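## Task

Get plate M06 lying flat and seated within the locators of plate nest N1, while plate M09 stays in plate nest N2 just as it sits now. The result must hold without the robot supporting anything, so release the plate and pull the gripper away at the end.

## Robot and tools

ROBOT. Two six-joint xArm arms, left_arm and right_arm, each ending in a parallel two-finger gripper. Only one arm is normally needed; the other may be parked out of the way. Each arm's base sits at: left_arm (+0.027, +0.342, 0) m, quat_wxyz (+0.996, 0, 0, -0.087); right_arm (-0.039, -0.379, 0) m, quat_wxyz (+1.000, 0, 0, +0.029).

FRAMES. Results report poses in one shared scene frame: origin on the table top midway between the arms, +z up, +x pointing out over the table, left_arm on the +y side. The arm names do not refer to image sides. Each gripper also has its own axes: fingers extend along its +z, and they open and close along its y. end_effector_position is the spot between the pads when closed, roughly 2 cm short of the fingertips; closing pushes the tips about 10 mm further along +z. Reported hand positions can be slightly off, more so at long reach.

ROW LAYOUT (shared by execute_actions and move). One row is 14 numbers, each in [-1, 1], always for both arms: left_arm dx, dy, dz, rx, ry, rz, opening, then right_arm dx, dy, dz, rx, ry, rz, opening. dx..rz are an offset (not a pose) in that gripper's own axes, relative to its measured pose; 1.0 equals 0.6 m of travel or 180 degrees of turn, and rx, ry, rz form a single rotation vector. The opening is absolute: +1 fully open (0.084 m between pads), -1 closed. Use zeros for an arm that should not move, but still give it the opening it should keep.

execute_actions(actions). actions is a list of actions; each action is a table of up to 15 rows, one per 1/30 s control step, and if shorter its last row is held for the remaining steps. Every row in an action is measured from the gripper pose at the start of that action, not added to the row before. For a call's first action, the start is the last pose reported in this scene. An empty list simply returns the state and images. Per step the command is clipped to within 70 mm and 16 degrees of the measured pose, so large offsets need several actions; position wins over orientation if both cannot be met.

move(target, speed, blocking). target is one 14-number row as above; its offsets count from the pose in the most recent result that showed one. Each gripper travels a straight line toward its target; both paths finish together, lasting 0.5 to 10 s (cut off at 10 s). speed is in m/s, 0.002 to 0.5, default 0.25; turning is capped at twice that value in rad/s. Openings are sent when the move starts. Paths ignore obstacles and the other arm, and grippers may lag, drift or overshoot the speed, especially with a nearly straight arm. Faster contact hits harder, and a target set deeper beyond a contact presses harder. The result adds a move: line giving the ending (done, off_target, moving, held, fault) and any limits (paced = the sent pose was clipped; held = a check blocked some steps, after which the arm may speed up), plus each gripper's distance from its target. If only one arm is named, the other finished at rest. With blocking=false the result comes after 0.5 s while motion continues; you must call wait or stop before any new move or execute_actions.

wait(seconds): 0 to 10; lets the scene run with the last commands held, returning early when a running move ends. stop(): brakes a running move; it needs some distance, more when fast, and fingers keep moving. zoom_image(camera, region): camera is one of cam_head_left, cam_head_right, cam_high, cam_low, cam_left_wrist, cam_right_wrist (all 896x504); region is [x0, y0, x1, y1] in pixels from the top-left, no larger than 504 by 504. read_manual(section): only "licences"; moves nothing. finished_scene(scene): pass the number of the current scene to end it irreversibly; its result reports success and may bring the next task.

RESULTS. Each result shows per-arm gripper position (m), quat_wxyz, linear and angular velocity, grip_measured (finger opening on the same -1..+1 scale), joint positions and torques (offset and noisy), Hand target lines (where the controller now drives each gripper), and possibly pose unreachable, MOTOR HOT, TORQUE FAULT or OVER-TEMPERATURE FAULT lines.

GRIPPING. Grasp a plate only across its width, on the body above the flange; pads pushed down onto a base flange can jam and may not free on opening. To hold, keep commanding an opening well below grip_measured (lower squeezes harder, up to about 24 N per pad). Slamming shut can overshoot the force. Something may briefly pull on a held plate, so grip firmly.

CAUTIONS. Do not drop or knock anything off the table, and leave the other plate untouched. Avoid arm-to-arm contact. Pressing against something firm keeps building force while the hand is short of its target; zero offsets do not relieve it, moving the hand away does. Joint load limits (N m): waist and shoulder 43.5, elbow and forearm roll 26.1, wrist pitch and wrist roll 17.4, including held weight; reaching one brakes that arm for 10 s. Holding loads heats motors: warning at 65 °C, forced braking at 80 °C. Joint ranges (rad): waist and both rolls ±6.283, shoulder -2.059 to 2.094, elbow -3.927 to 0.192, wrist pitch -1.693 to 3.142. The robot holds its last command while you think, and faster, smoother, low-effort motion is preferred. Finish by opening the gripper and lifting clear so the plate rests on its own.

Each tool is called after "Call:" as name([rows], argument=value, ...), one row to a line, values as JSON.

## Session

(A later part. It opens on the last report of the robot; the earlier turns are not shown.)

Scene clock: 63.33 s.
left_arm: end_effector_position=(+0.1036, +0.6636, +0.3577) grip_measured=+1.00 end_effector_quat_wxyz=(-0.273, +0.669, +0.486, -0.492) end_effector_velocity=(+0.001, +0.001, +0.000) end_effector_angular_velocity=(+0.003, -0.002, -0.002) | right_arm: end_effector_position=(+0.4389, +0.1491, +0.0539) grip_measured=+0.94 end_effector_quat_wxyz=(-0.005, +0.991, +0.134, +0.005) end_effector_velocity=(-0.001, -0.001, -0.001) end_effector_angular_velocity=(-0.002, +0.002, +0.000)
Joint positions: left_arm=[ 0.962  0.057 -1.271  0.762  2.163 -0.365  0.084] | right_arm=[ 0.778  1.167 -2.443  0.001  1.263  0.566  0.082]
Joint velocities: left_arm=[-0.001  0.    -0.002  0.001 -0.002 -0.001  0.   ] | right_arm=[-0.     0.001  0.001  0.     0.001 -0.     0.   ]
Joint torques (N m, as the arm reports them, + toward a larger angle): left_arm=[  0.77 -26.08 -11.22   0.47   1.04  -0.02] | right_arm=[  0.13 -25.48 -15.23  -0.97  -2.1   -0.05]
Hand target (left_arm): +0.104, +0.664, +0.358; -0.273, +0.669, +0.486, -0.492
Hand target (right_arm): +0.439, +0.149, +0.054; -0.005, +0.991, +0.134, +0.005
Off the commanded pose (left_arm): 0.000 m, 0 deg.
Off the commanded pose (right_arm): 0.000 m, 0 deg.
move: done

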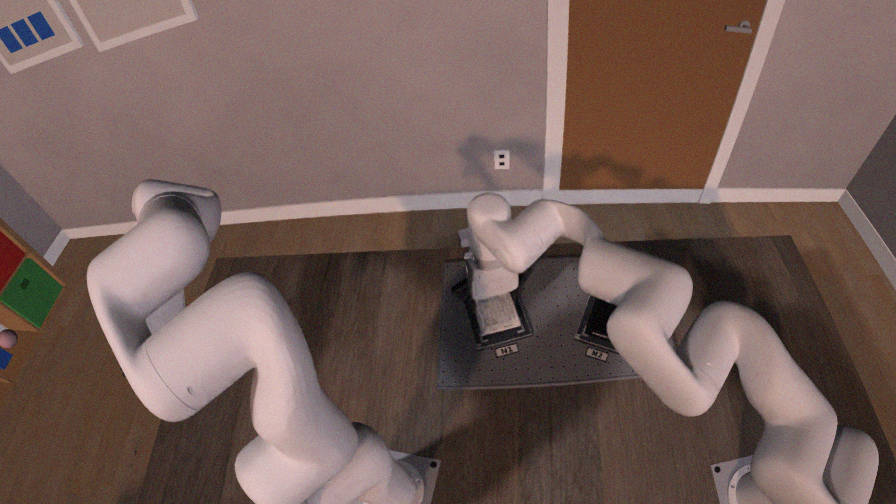

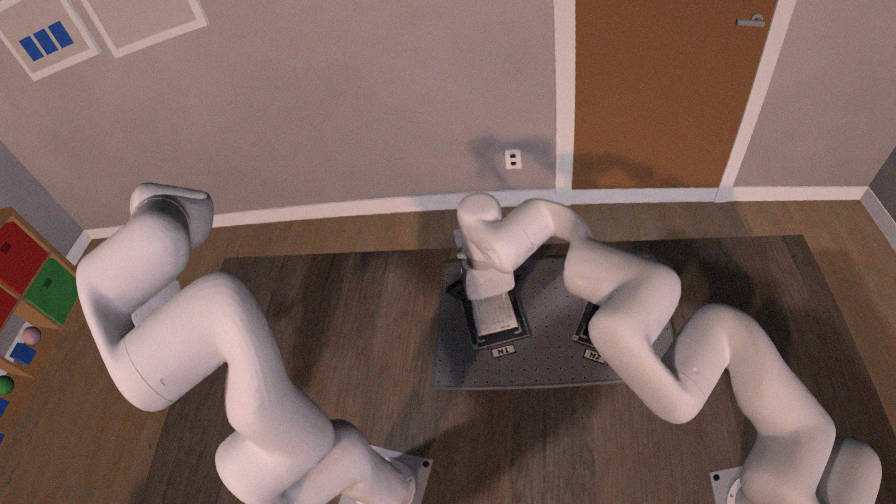

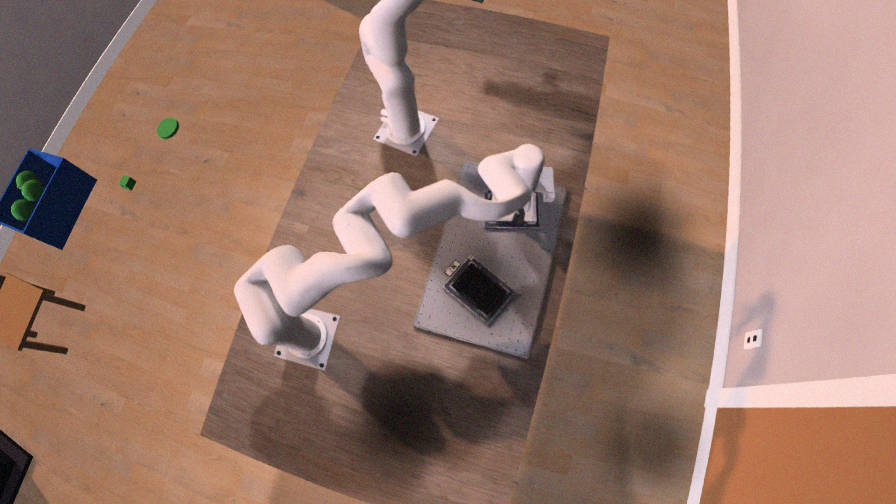

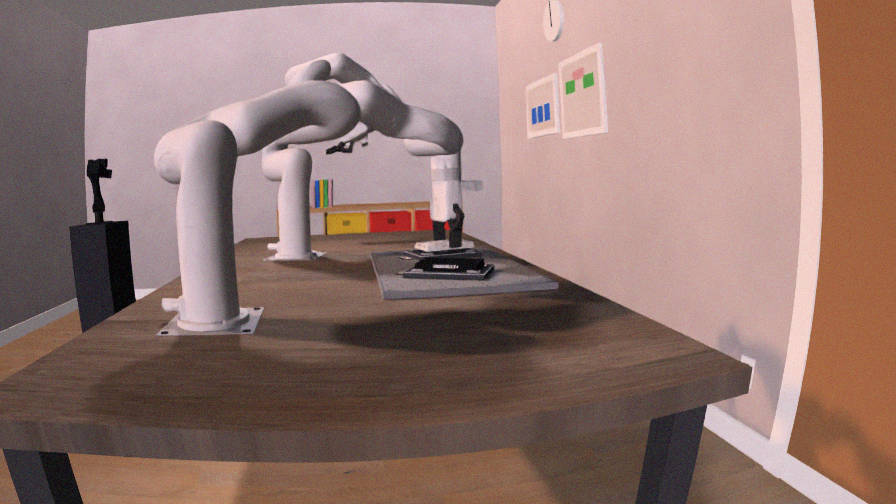

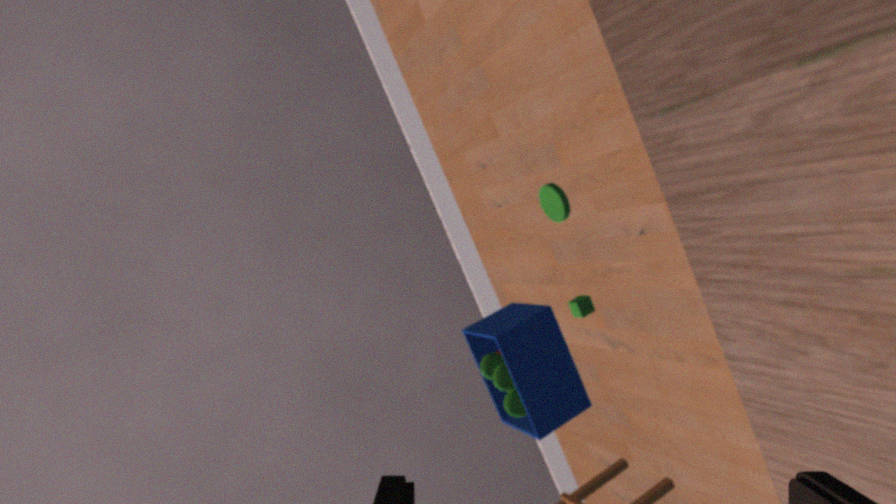

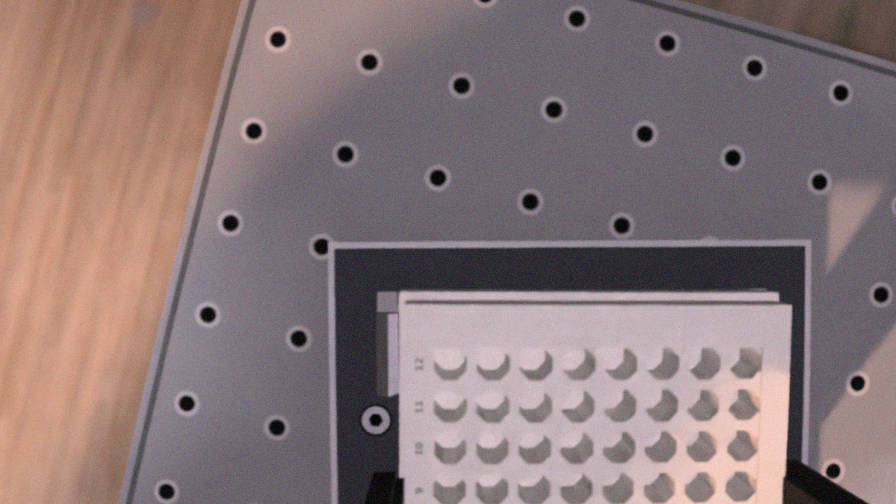

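Call:
move(target=[0,0,0,0,0,0,1, -0.012,0,0,0,-0.011,0,0.3], speed=0.01)

Call:
zoom_image(camera="cam_low", region=[380,190,520,270])

Call:
zoom_image(camera="cam_head_left", region=[450,270,560,360])

Scene clock: 76.27 s.
left_arm: end_effector_position=(+0.1036, +0.6636, +0.3577) grip_measured=+1.00 end_effector_quat_wxyz=(-0.273, +0.669, +0.486, -0.492) end_effector_velocity=(+0.000, +0.000, +0.001) end_effector_angular_velocity=(+0.002, -0.002, -0.000) | right_arm: end_effector_position=(+0.4319, +0.1471, +0.0539) grip_measured=+0.94 end_effector_quat_wxyz=(-0.002, +0.991, +0.134, -0.012) end_effector_velocity=(-0.001, +0.000, -0.000) end_effector_angular_velocity=(-0.001, +0.001, -0.001)
Joint positions: left_arm=[ 0.962  0.057 -1.271  0.762  2.163 -0.365  0.084] | right_arm=[ 0.777  1.181 -2.475  0.02   1.309  0.56   0.082]
Joint velocities: left_arm=[ 0.    -0.001 -0.002  0.001 -0.    -0.     0.   ] | right_arm=[ 0.001  0.002 -0.003  0.001  0.003  0.001  0.   ]
Joint torques (N m, as the arm reports them, + toward a larger angle): left_arm=[  0.66 -25.81 -11.58   0.33   0.96   0.16] | right_arm=[ -0.3  -25.11 -15.37  -0.82  -1.86   0.12]
Hand target (left_arm): +0.104, +0.664, +0.358; -0.273, +0.669, +0.486, -0.492
Hand target (right_arm): +0.432, +0.147, +0.054; -0.002, +0.991, +0.134, -0.012
Off the commanded pose (left_arm): 0.000 m, 0 deg.
Off the commanded pose (right_arm): 0.000 m, 0 deg.
move: done

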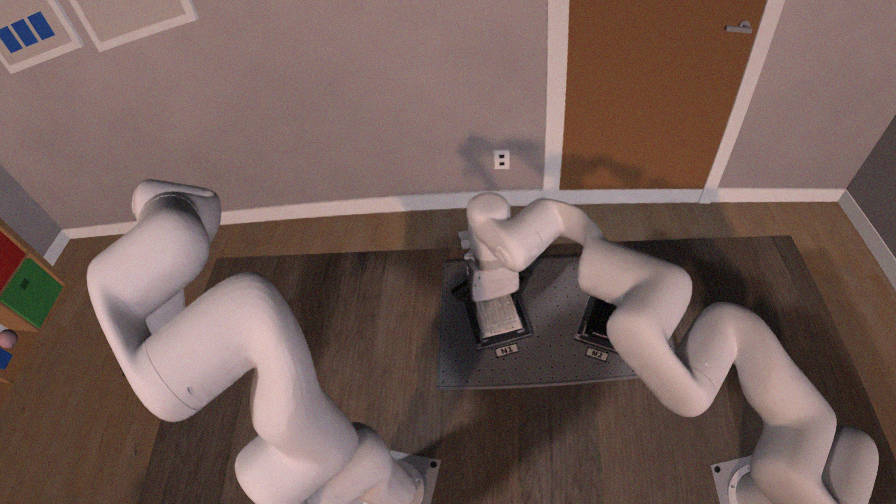

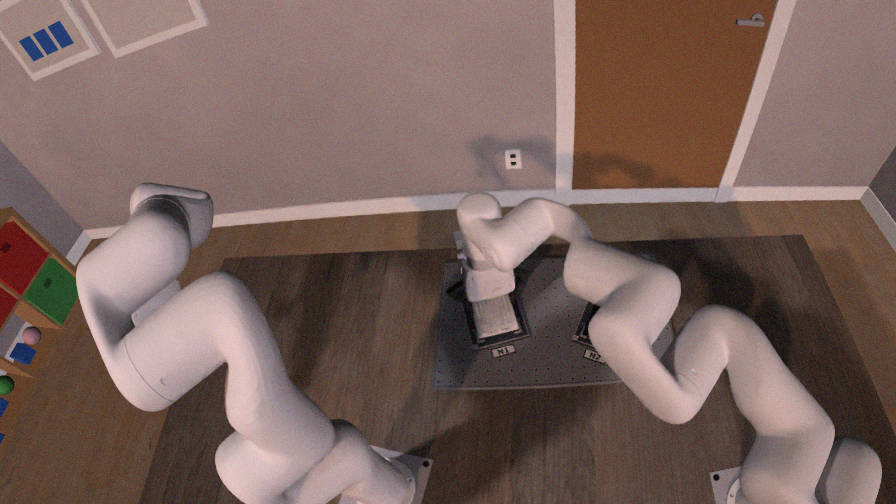

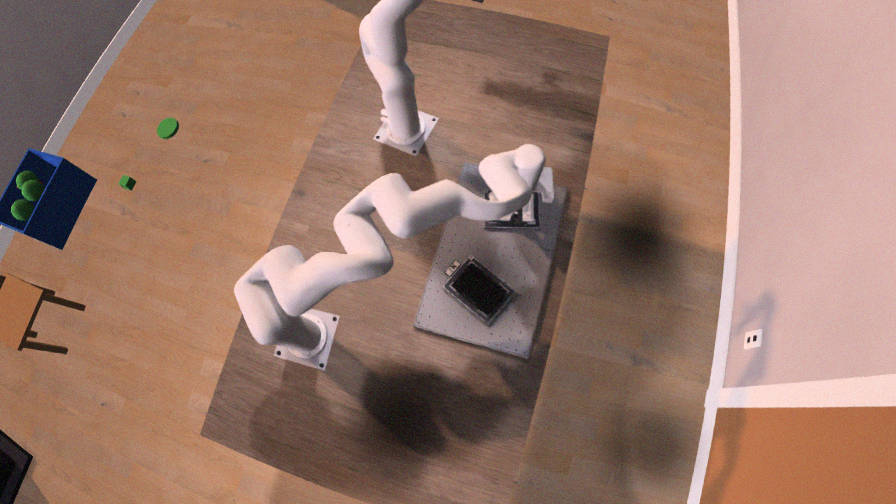

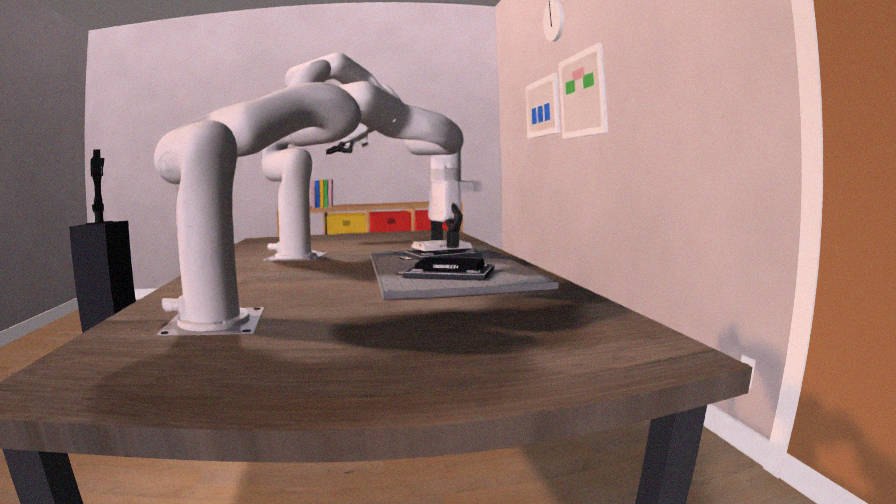

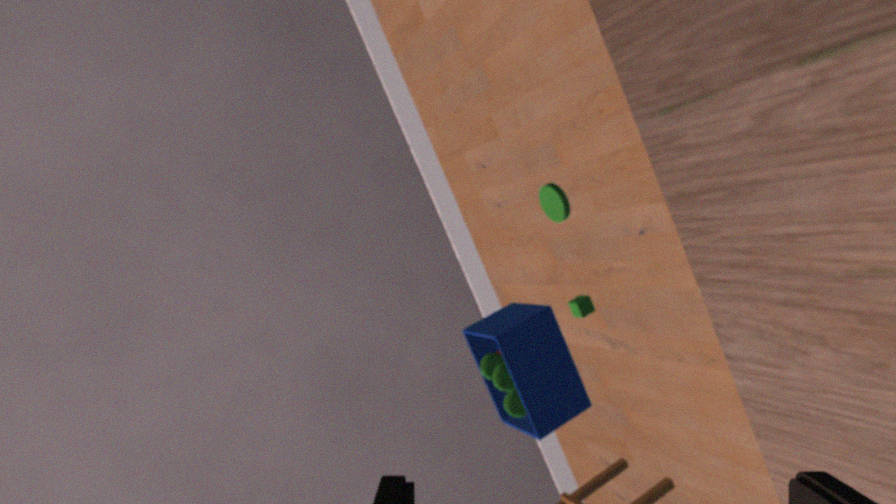

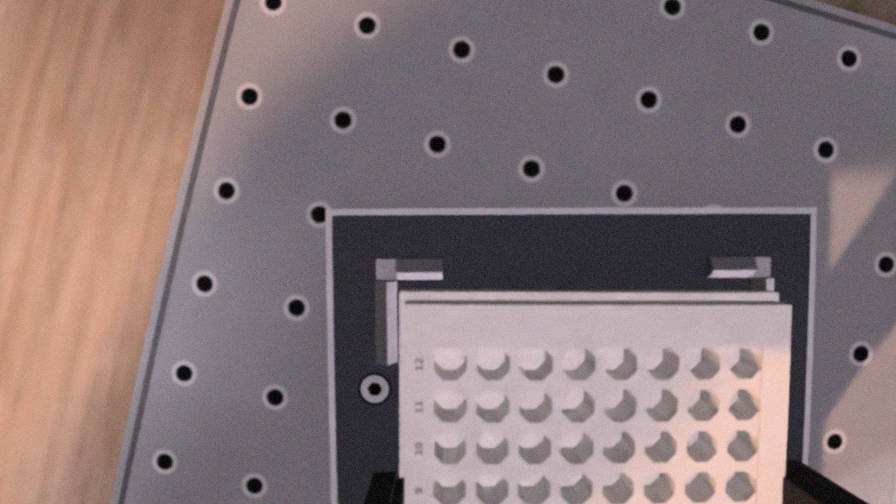

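Region (380, 190, 520, 270) of cam_low's 896x504 image, scaled by 3.600, with more detail than that image has; it fills the top 288 rows of this view, and the rest is white.

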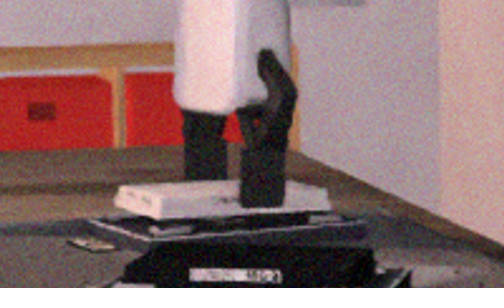

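Region (450, 270, 560, 360) of cam_head_left's 896x504 image, scaled by 4.582, with more detail than that image has; it fills the top 412 rows of this view, and the rest is white.

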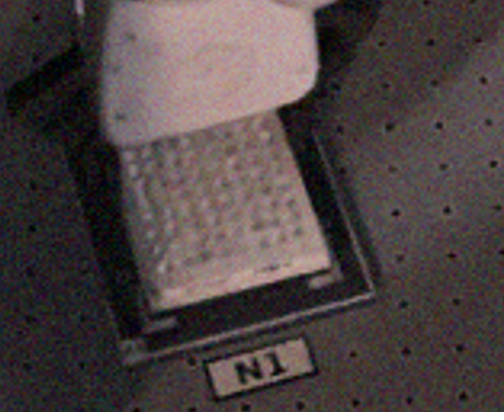

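Call:
move(target=[0,0,0,0,0,0,1, 0.0025,0,0.01,0,0,0,0.3], speed=0.005)

Call:
zoom_image(camera="cam_low", region=[380,190,520,270])

Scene clock: 86.27 s.
left_arm: end_effector_position=(+0.1036, +0.6636, +0.3577) grip_measured=+1.00 end_effector_quat_wxyz=(-0.273, +0.669, +0.486, -0.492) end_effector_velocity=(+0.000, -0.000, -0.000) end_effector_angular_velocity=(+0.000, -0.001, -0.001) | right_arm: end_effector_position=(+0.4332, +0.1476, +0.0479) grip_measured=+0.94 end_effector_quat_wxyz=(-0.003, +0.991, +0.134, -0.012) end_effector_velocity=(+0.000, +0.000, +0.000) end_effector_angular_velocity=(+0.000, -0.000, +0.000)
Joint positions: left_arm=[ 0.962  0.057 -1.271  0.762  2.163 -0.365  0.084] | right_arm=[ 0.776  1.202 -2.495  0.02   1.309  0.559  0.082]
Joint velocities: left_arm=[-0.    -0.001  0.001 -0.001 -0.001 -0.    -0.   ] | right_arm=[-0.     0.001 -0.003  0.     0.002 -0.001 -0.   ]
Joint torques (N m, as the arm reports them, + toward a larger angle): left_arm=[  0.83 -26.54 -11.63   0.38   0.96   0.15] | right_arm=[ -0.48 -25.09 -15.2   -0.76  -1.89   0.18]
Hand target (left_arm): +0.104, +0.664, +0.358; -0.273, +0.669, +0.486, -0.492
Hand target (right_arm): +0.433, +0.148, +0.048; -0.002, +0.991, +0.134, -0.012
Off the commanded pose (left_arm): 0.000 m, 0 deg.
Off the commanded pose (right_arm): 0.000 m, 0 deg.
move: done

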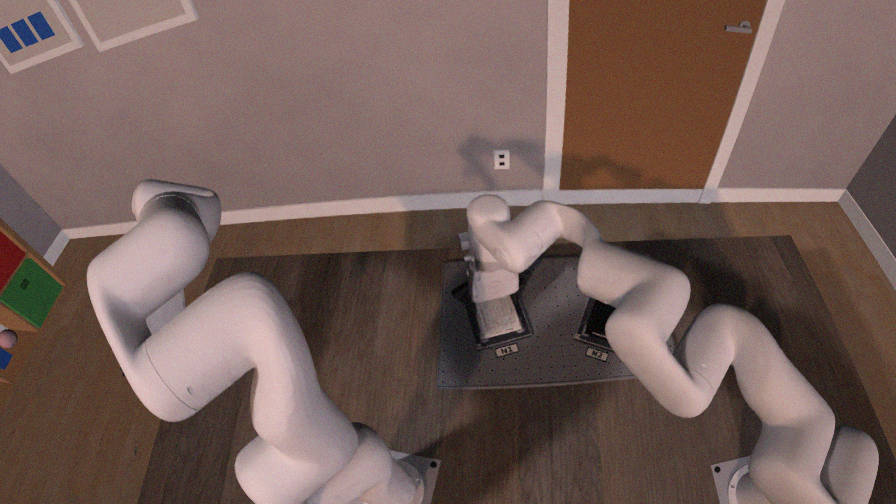

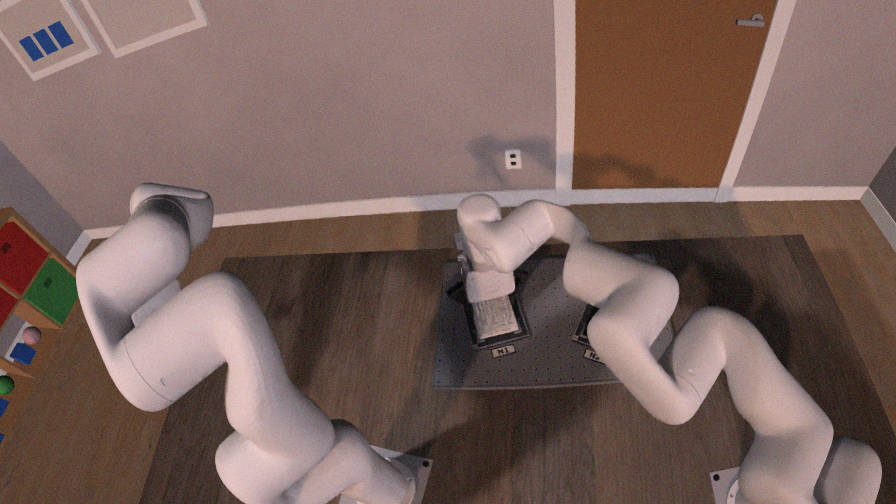

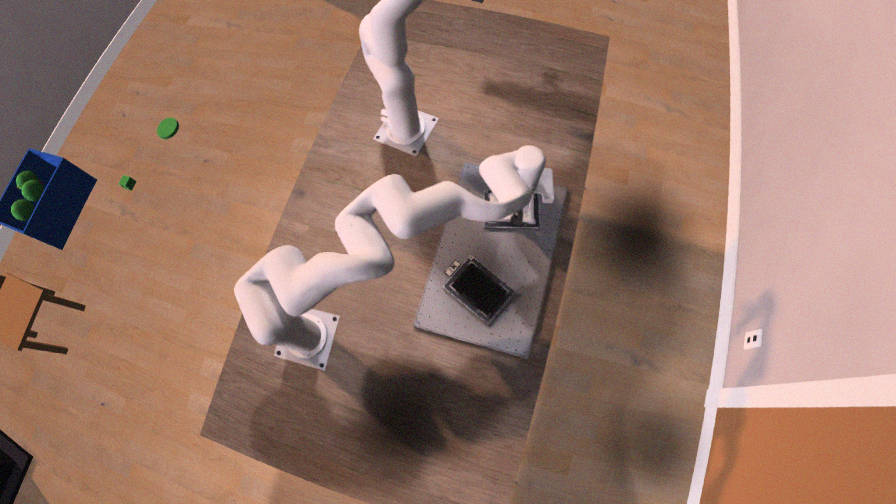

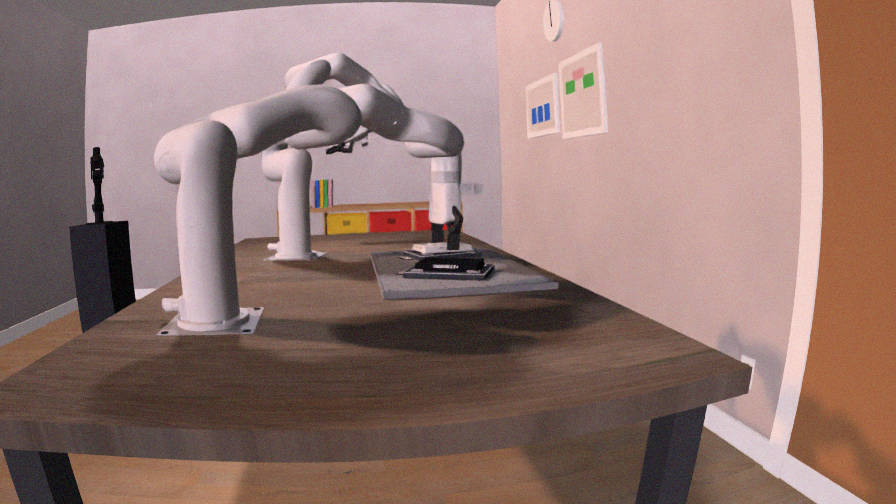

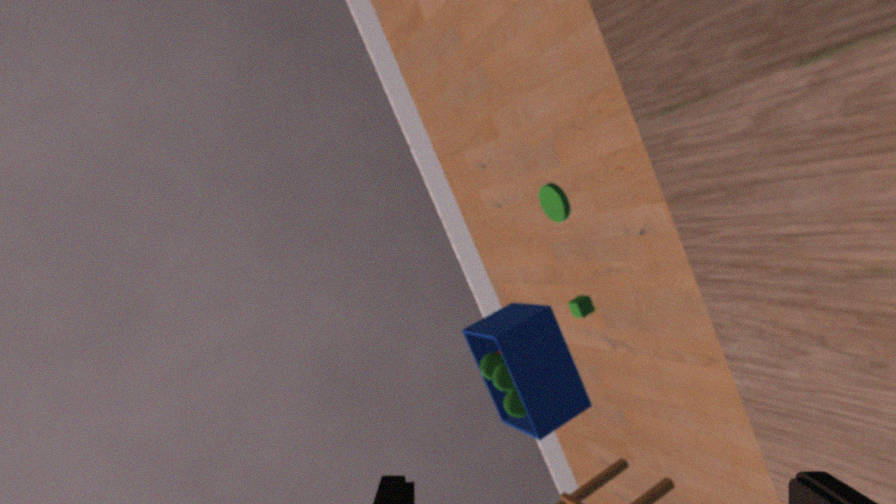

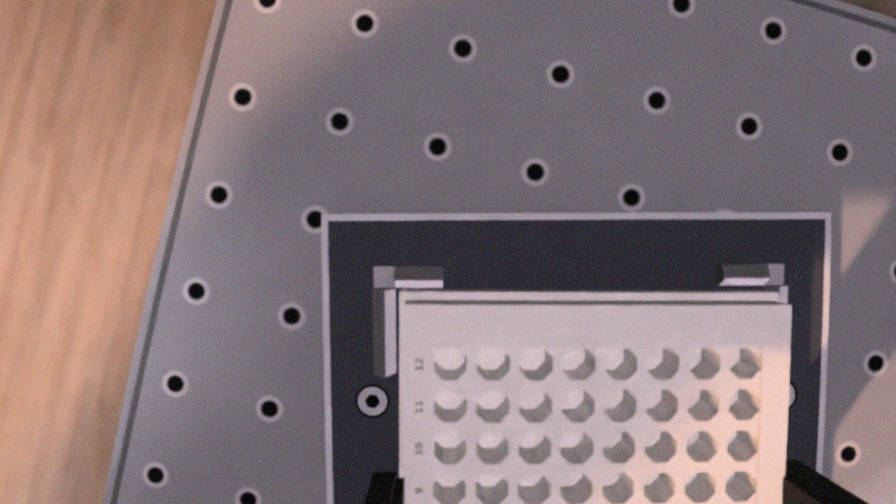

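Region (380, 190, 520, 270) of cam_low's 896x504 image, scaled by 3.600, with more detail than that image has; it fills the top 288 rows of this view, and the rest is white.

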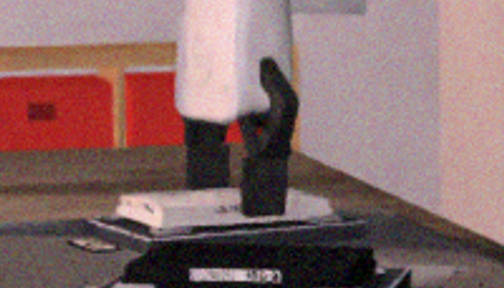

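Looks inside; lower more.

Call:
move(target=[0,0,0,0,0,0,1, 0,0,0.007,0,0,0,0.3], speed=0.005)

Call:
zoom_image(camera="cam_low", region=[380,190,520,270])

Scene clock: 90.67 s.
left_arm: end_effector_position=(+0.1036, +0.6636, +0.3577) grip_measured=+1.00 end_effector_quat_wxyz=(-0.273, +0.669, +0.486, -0.492) end_effector_velocity=(+0.000, +0.000, -0.000) end_effector_angular_velocity=(+0.000, -0.001, -0.000) | right_arm: end_effector_position=(+0.4334, +0.1478, +0.0450) grip_measured=+0.94 end_effector_quat_wxyz=(-0.003, +0.991, +0.134, -0.012) end_effector_velocity=(-0.000, +0.000, -0.001) end_effector_angular_velocity=(+0.001, +0.000, -0.003)
Joint positions: left_arm=[ 0.962  0.057 -1.271  0.762  2.163 -0.365  0.084] | right_arm=[ 0.776  1.203 -2.489  0.02   1.3    0.559  0.082]
Joint velocities: left_arm=[ 0.     0.    -0.    -0.001 -0.001 -0.     0.   ] | right_arm=[ 0.001  0.     0.002  0.001 -0.002  0.003  0.   ]
Joint torques (N m, as the arm reports them, + toward a larger angle): left_arm=[  0.92 -25.87 -11.46   0.81   1.24   0.17] | right_arm=[ -0.72 -21.41 -12.68  -0.49  -2.77   0.15]
Hand target (left_arm): +0.104, +0.664, +0.358; -0.273, +0.669, +0.486, -0.492
Hand target (right_arm): +0.433, +0.148, +0.044; -0.003, +0.991, +0.134, -0.012
Off the commanded pose (left_arm): 0.000 m, 0 deg.
Off the commanded pose (right_arm): 0.001 m, 0 deg.
move: done

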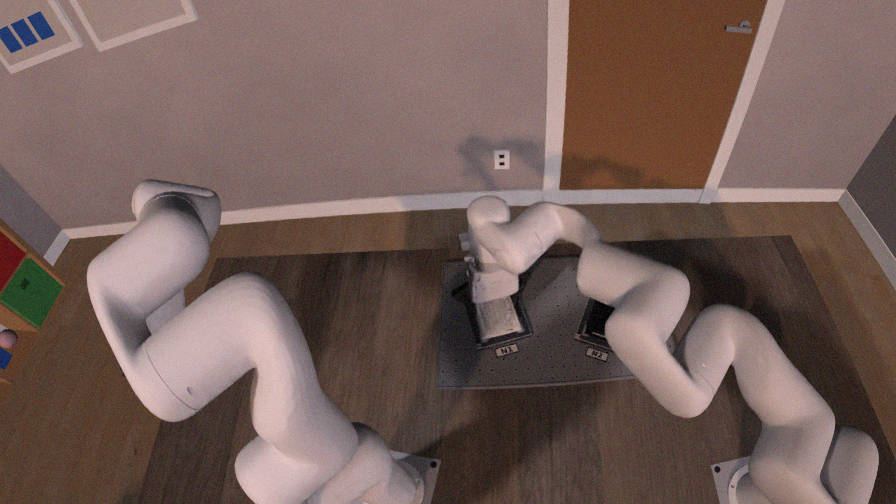

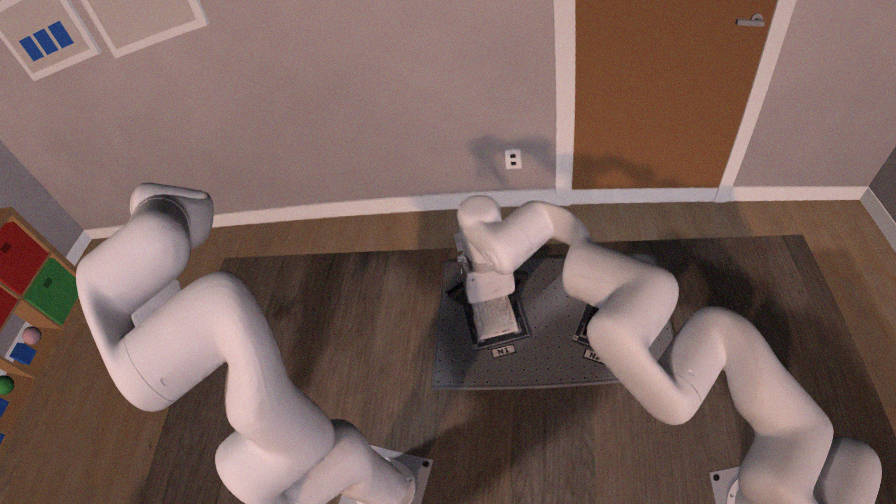

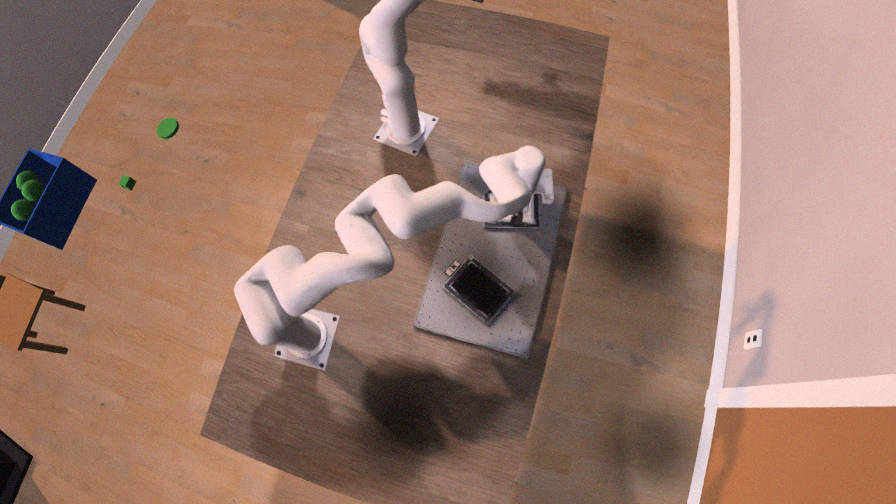

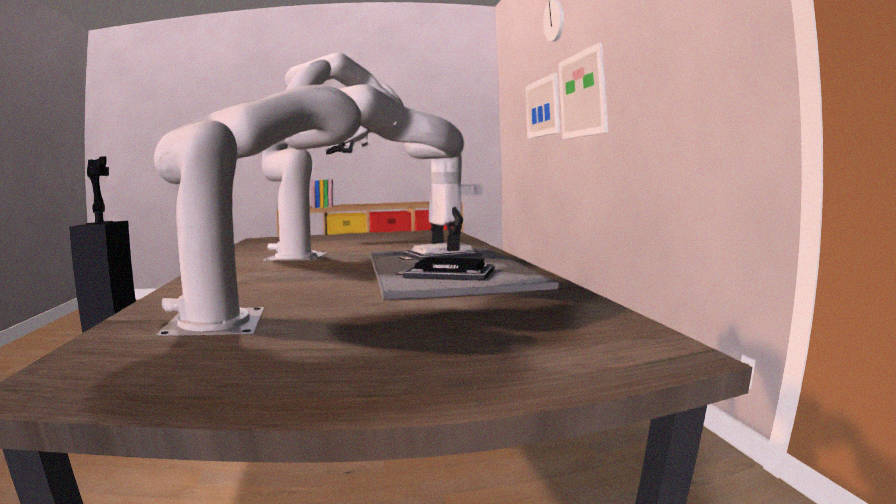

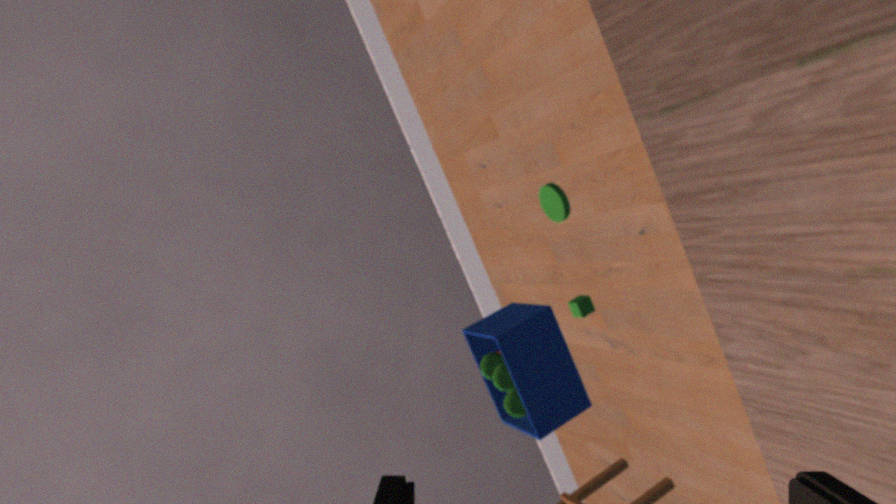

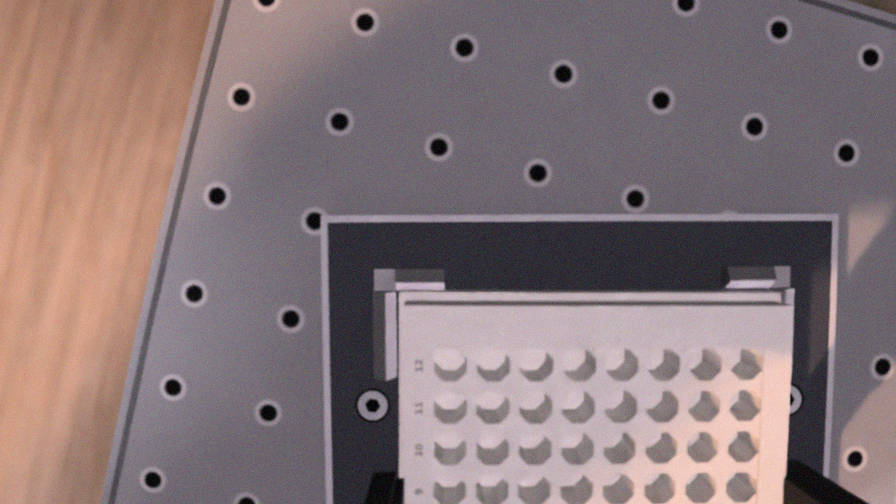

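Region (380, 190, 520, 270) of cam_low's 896x504 image, scaled by 3.600, with more detail than that image has; it fills the top 288 rows of this view, and the rest is white.

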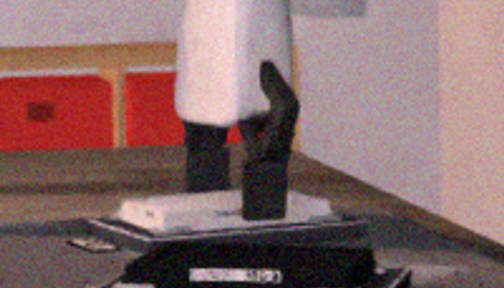

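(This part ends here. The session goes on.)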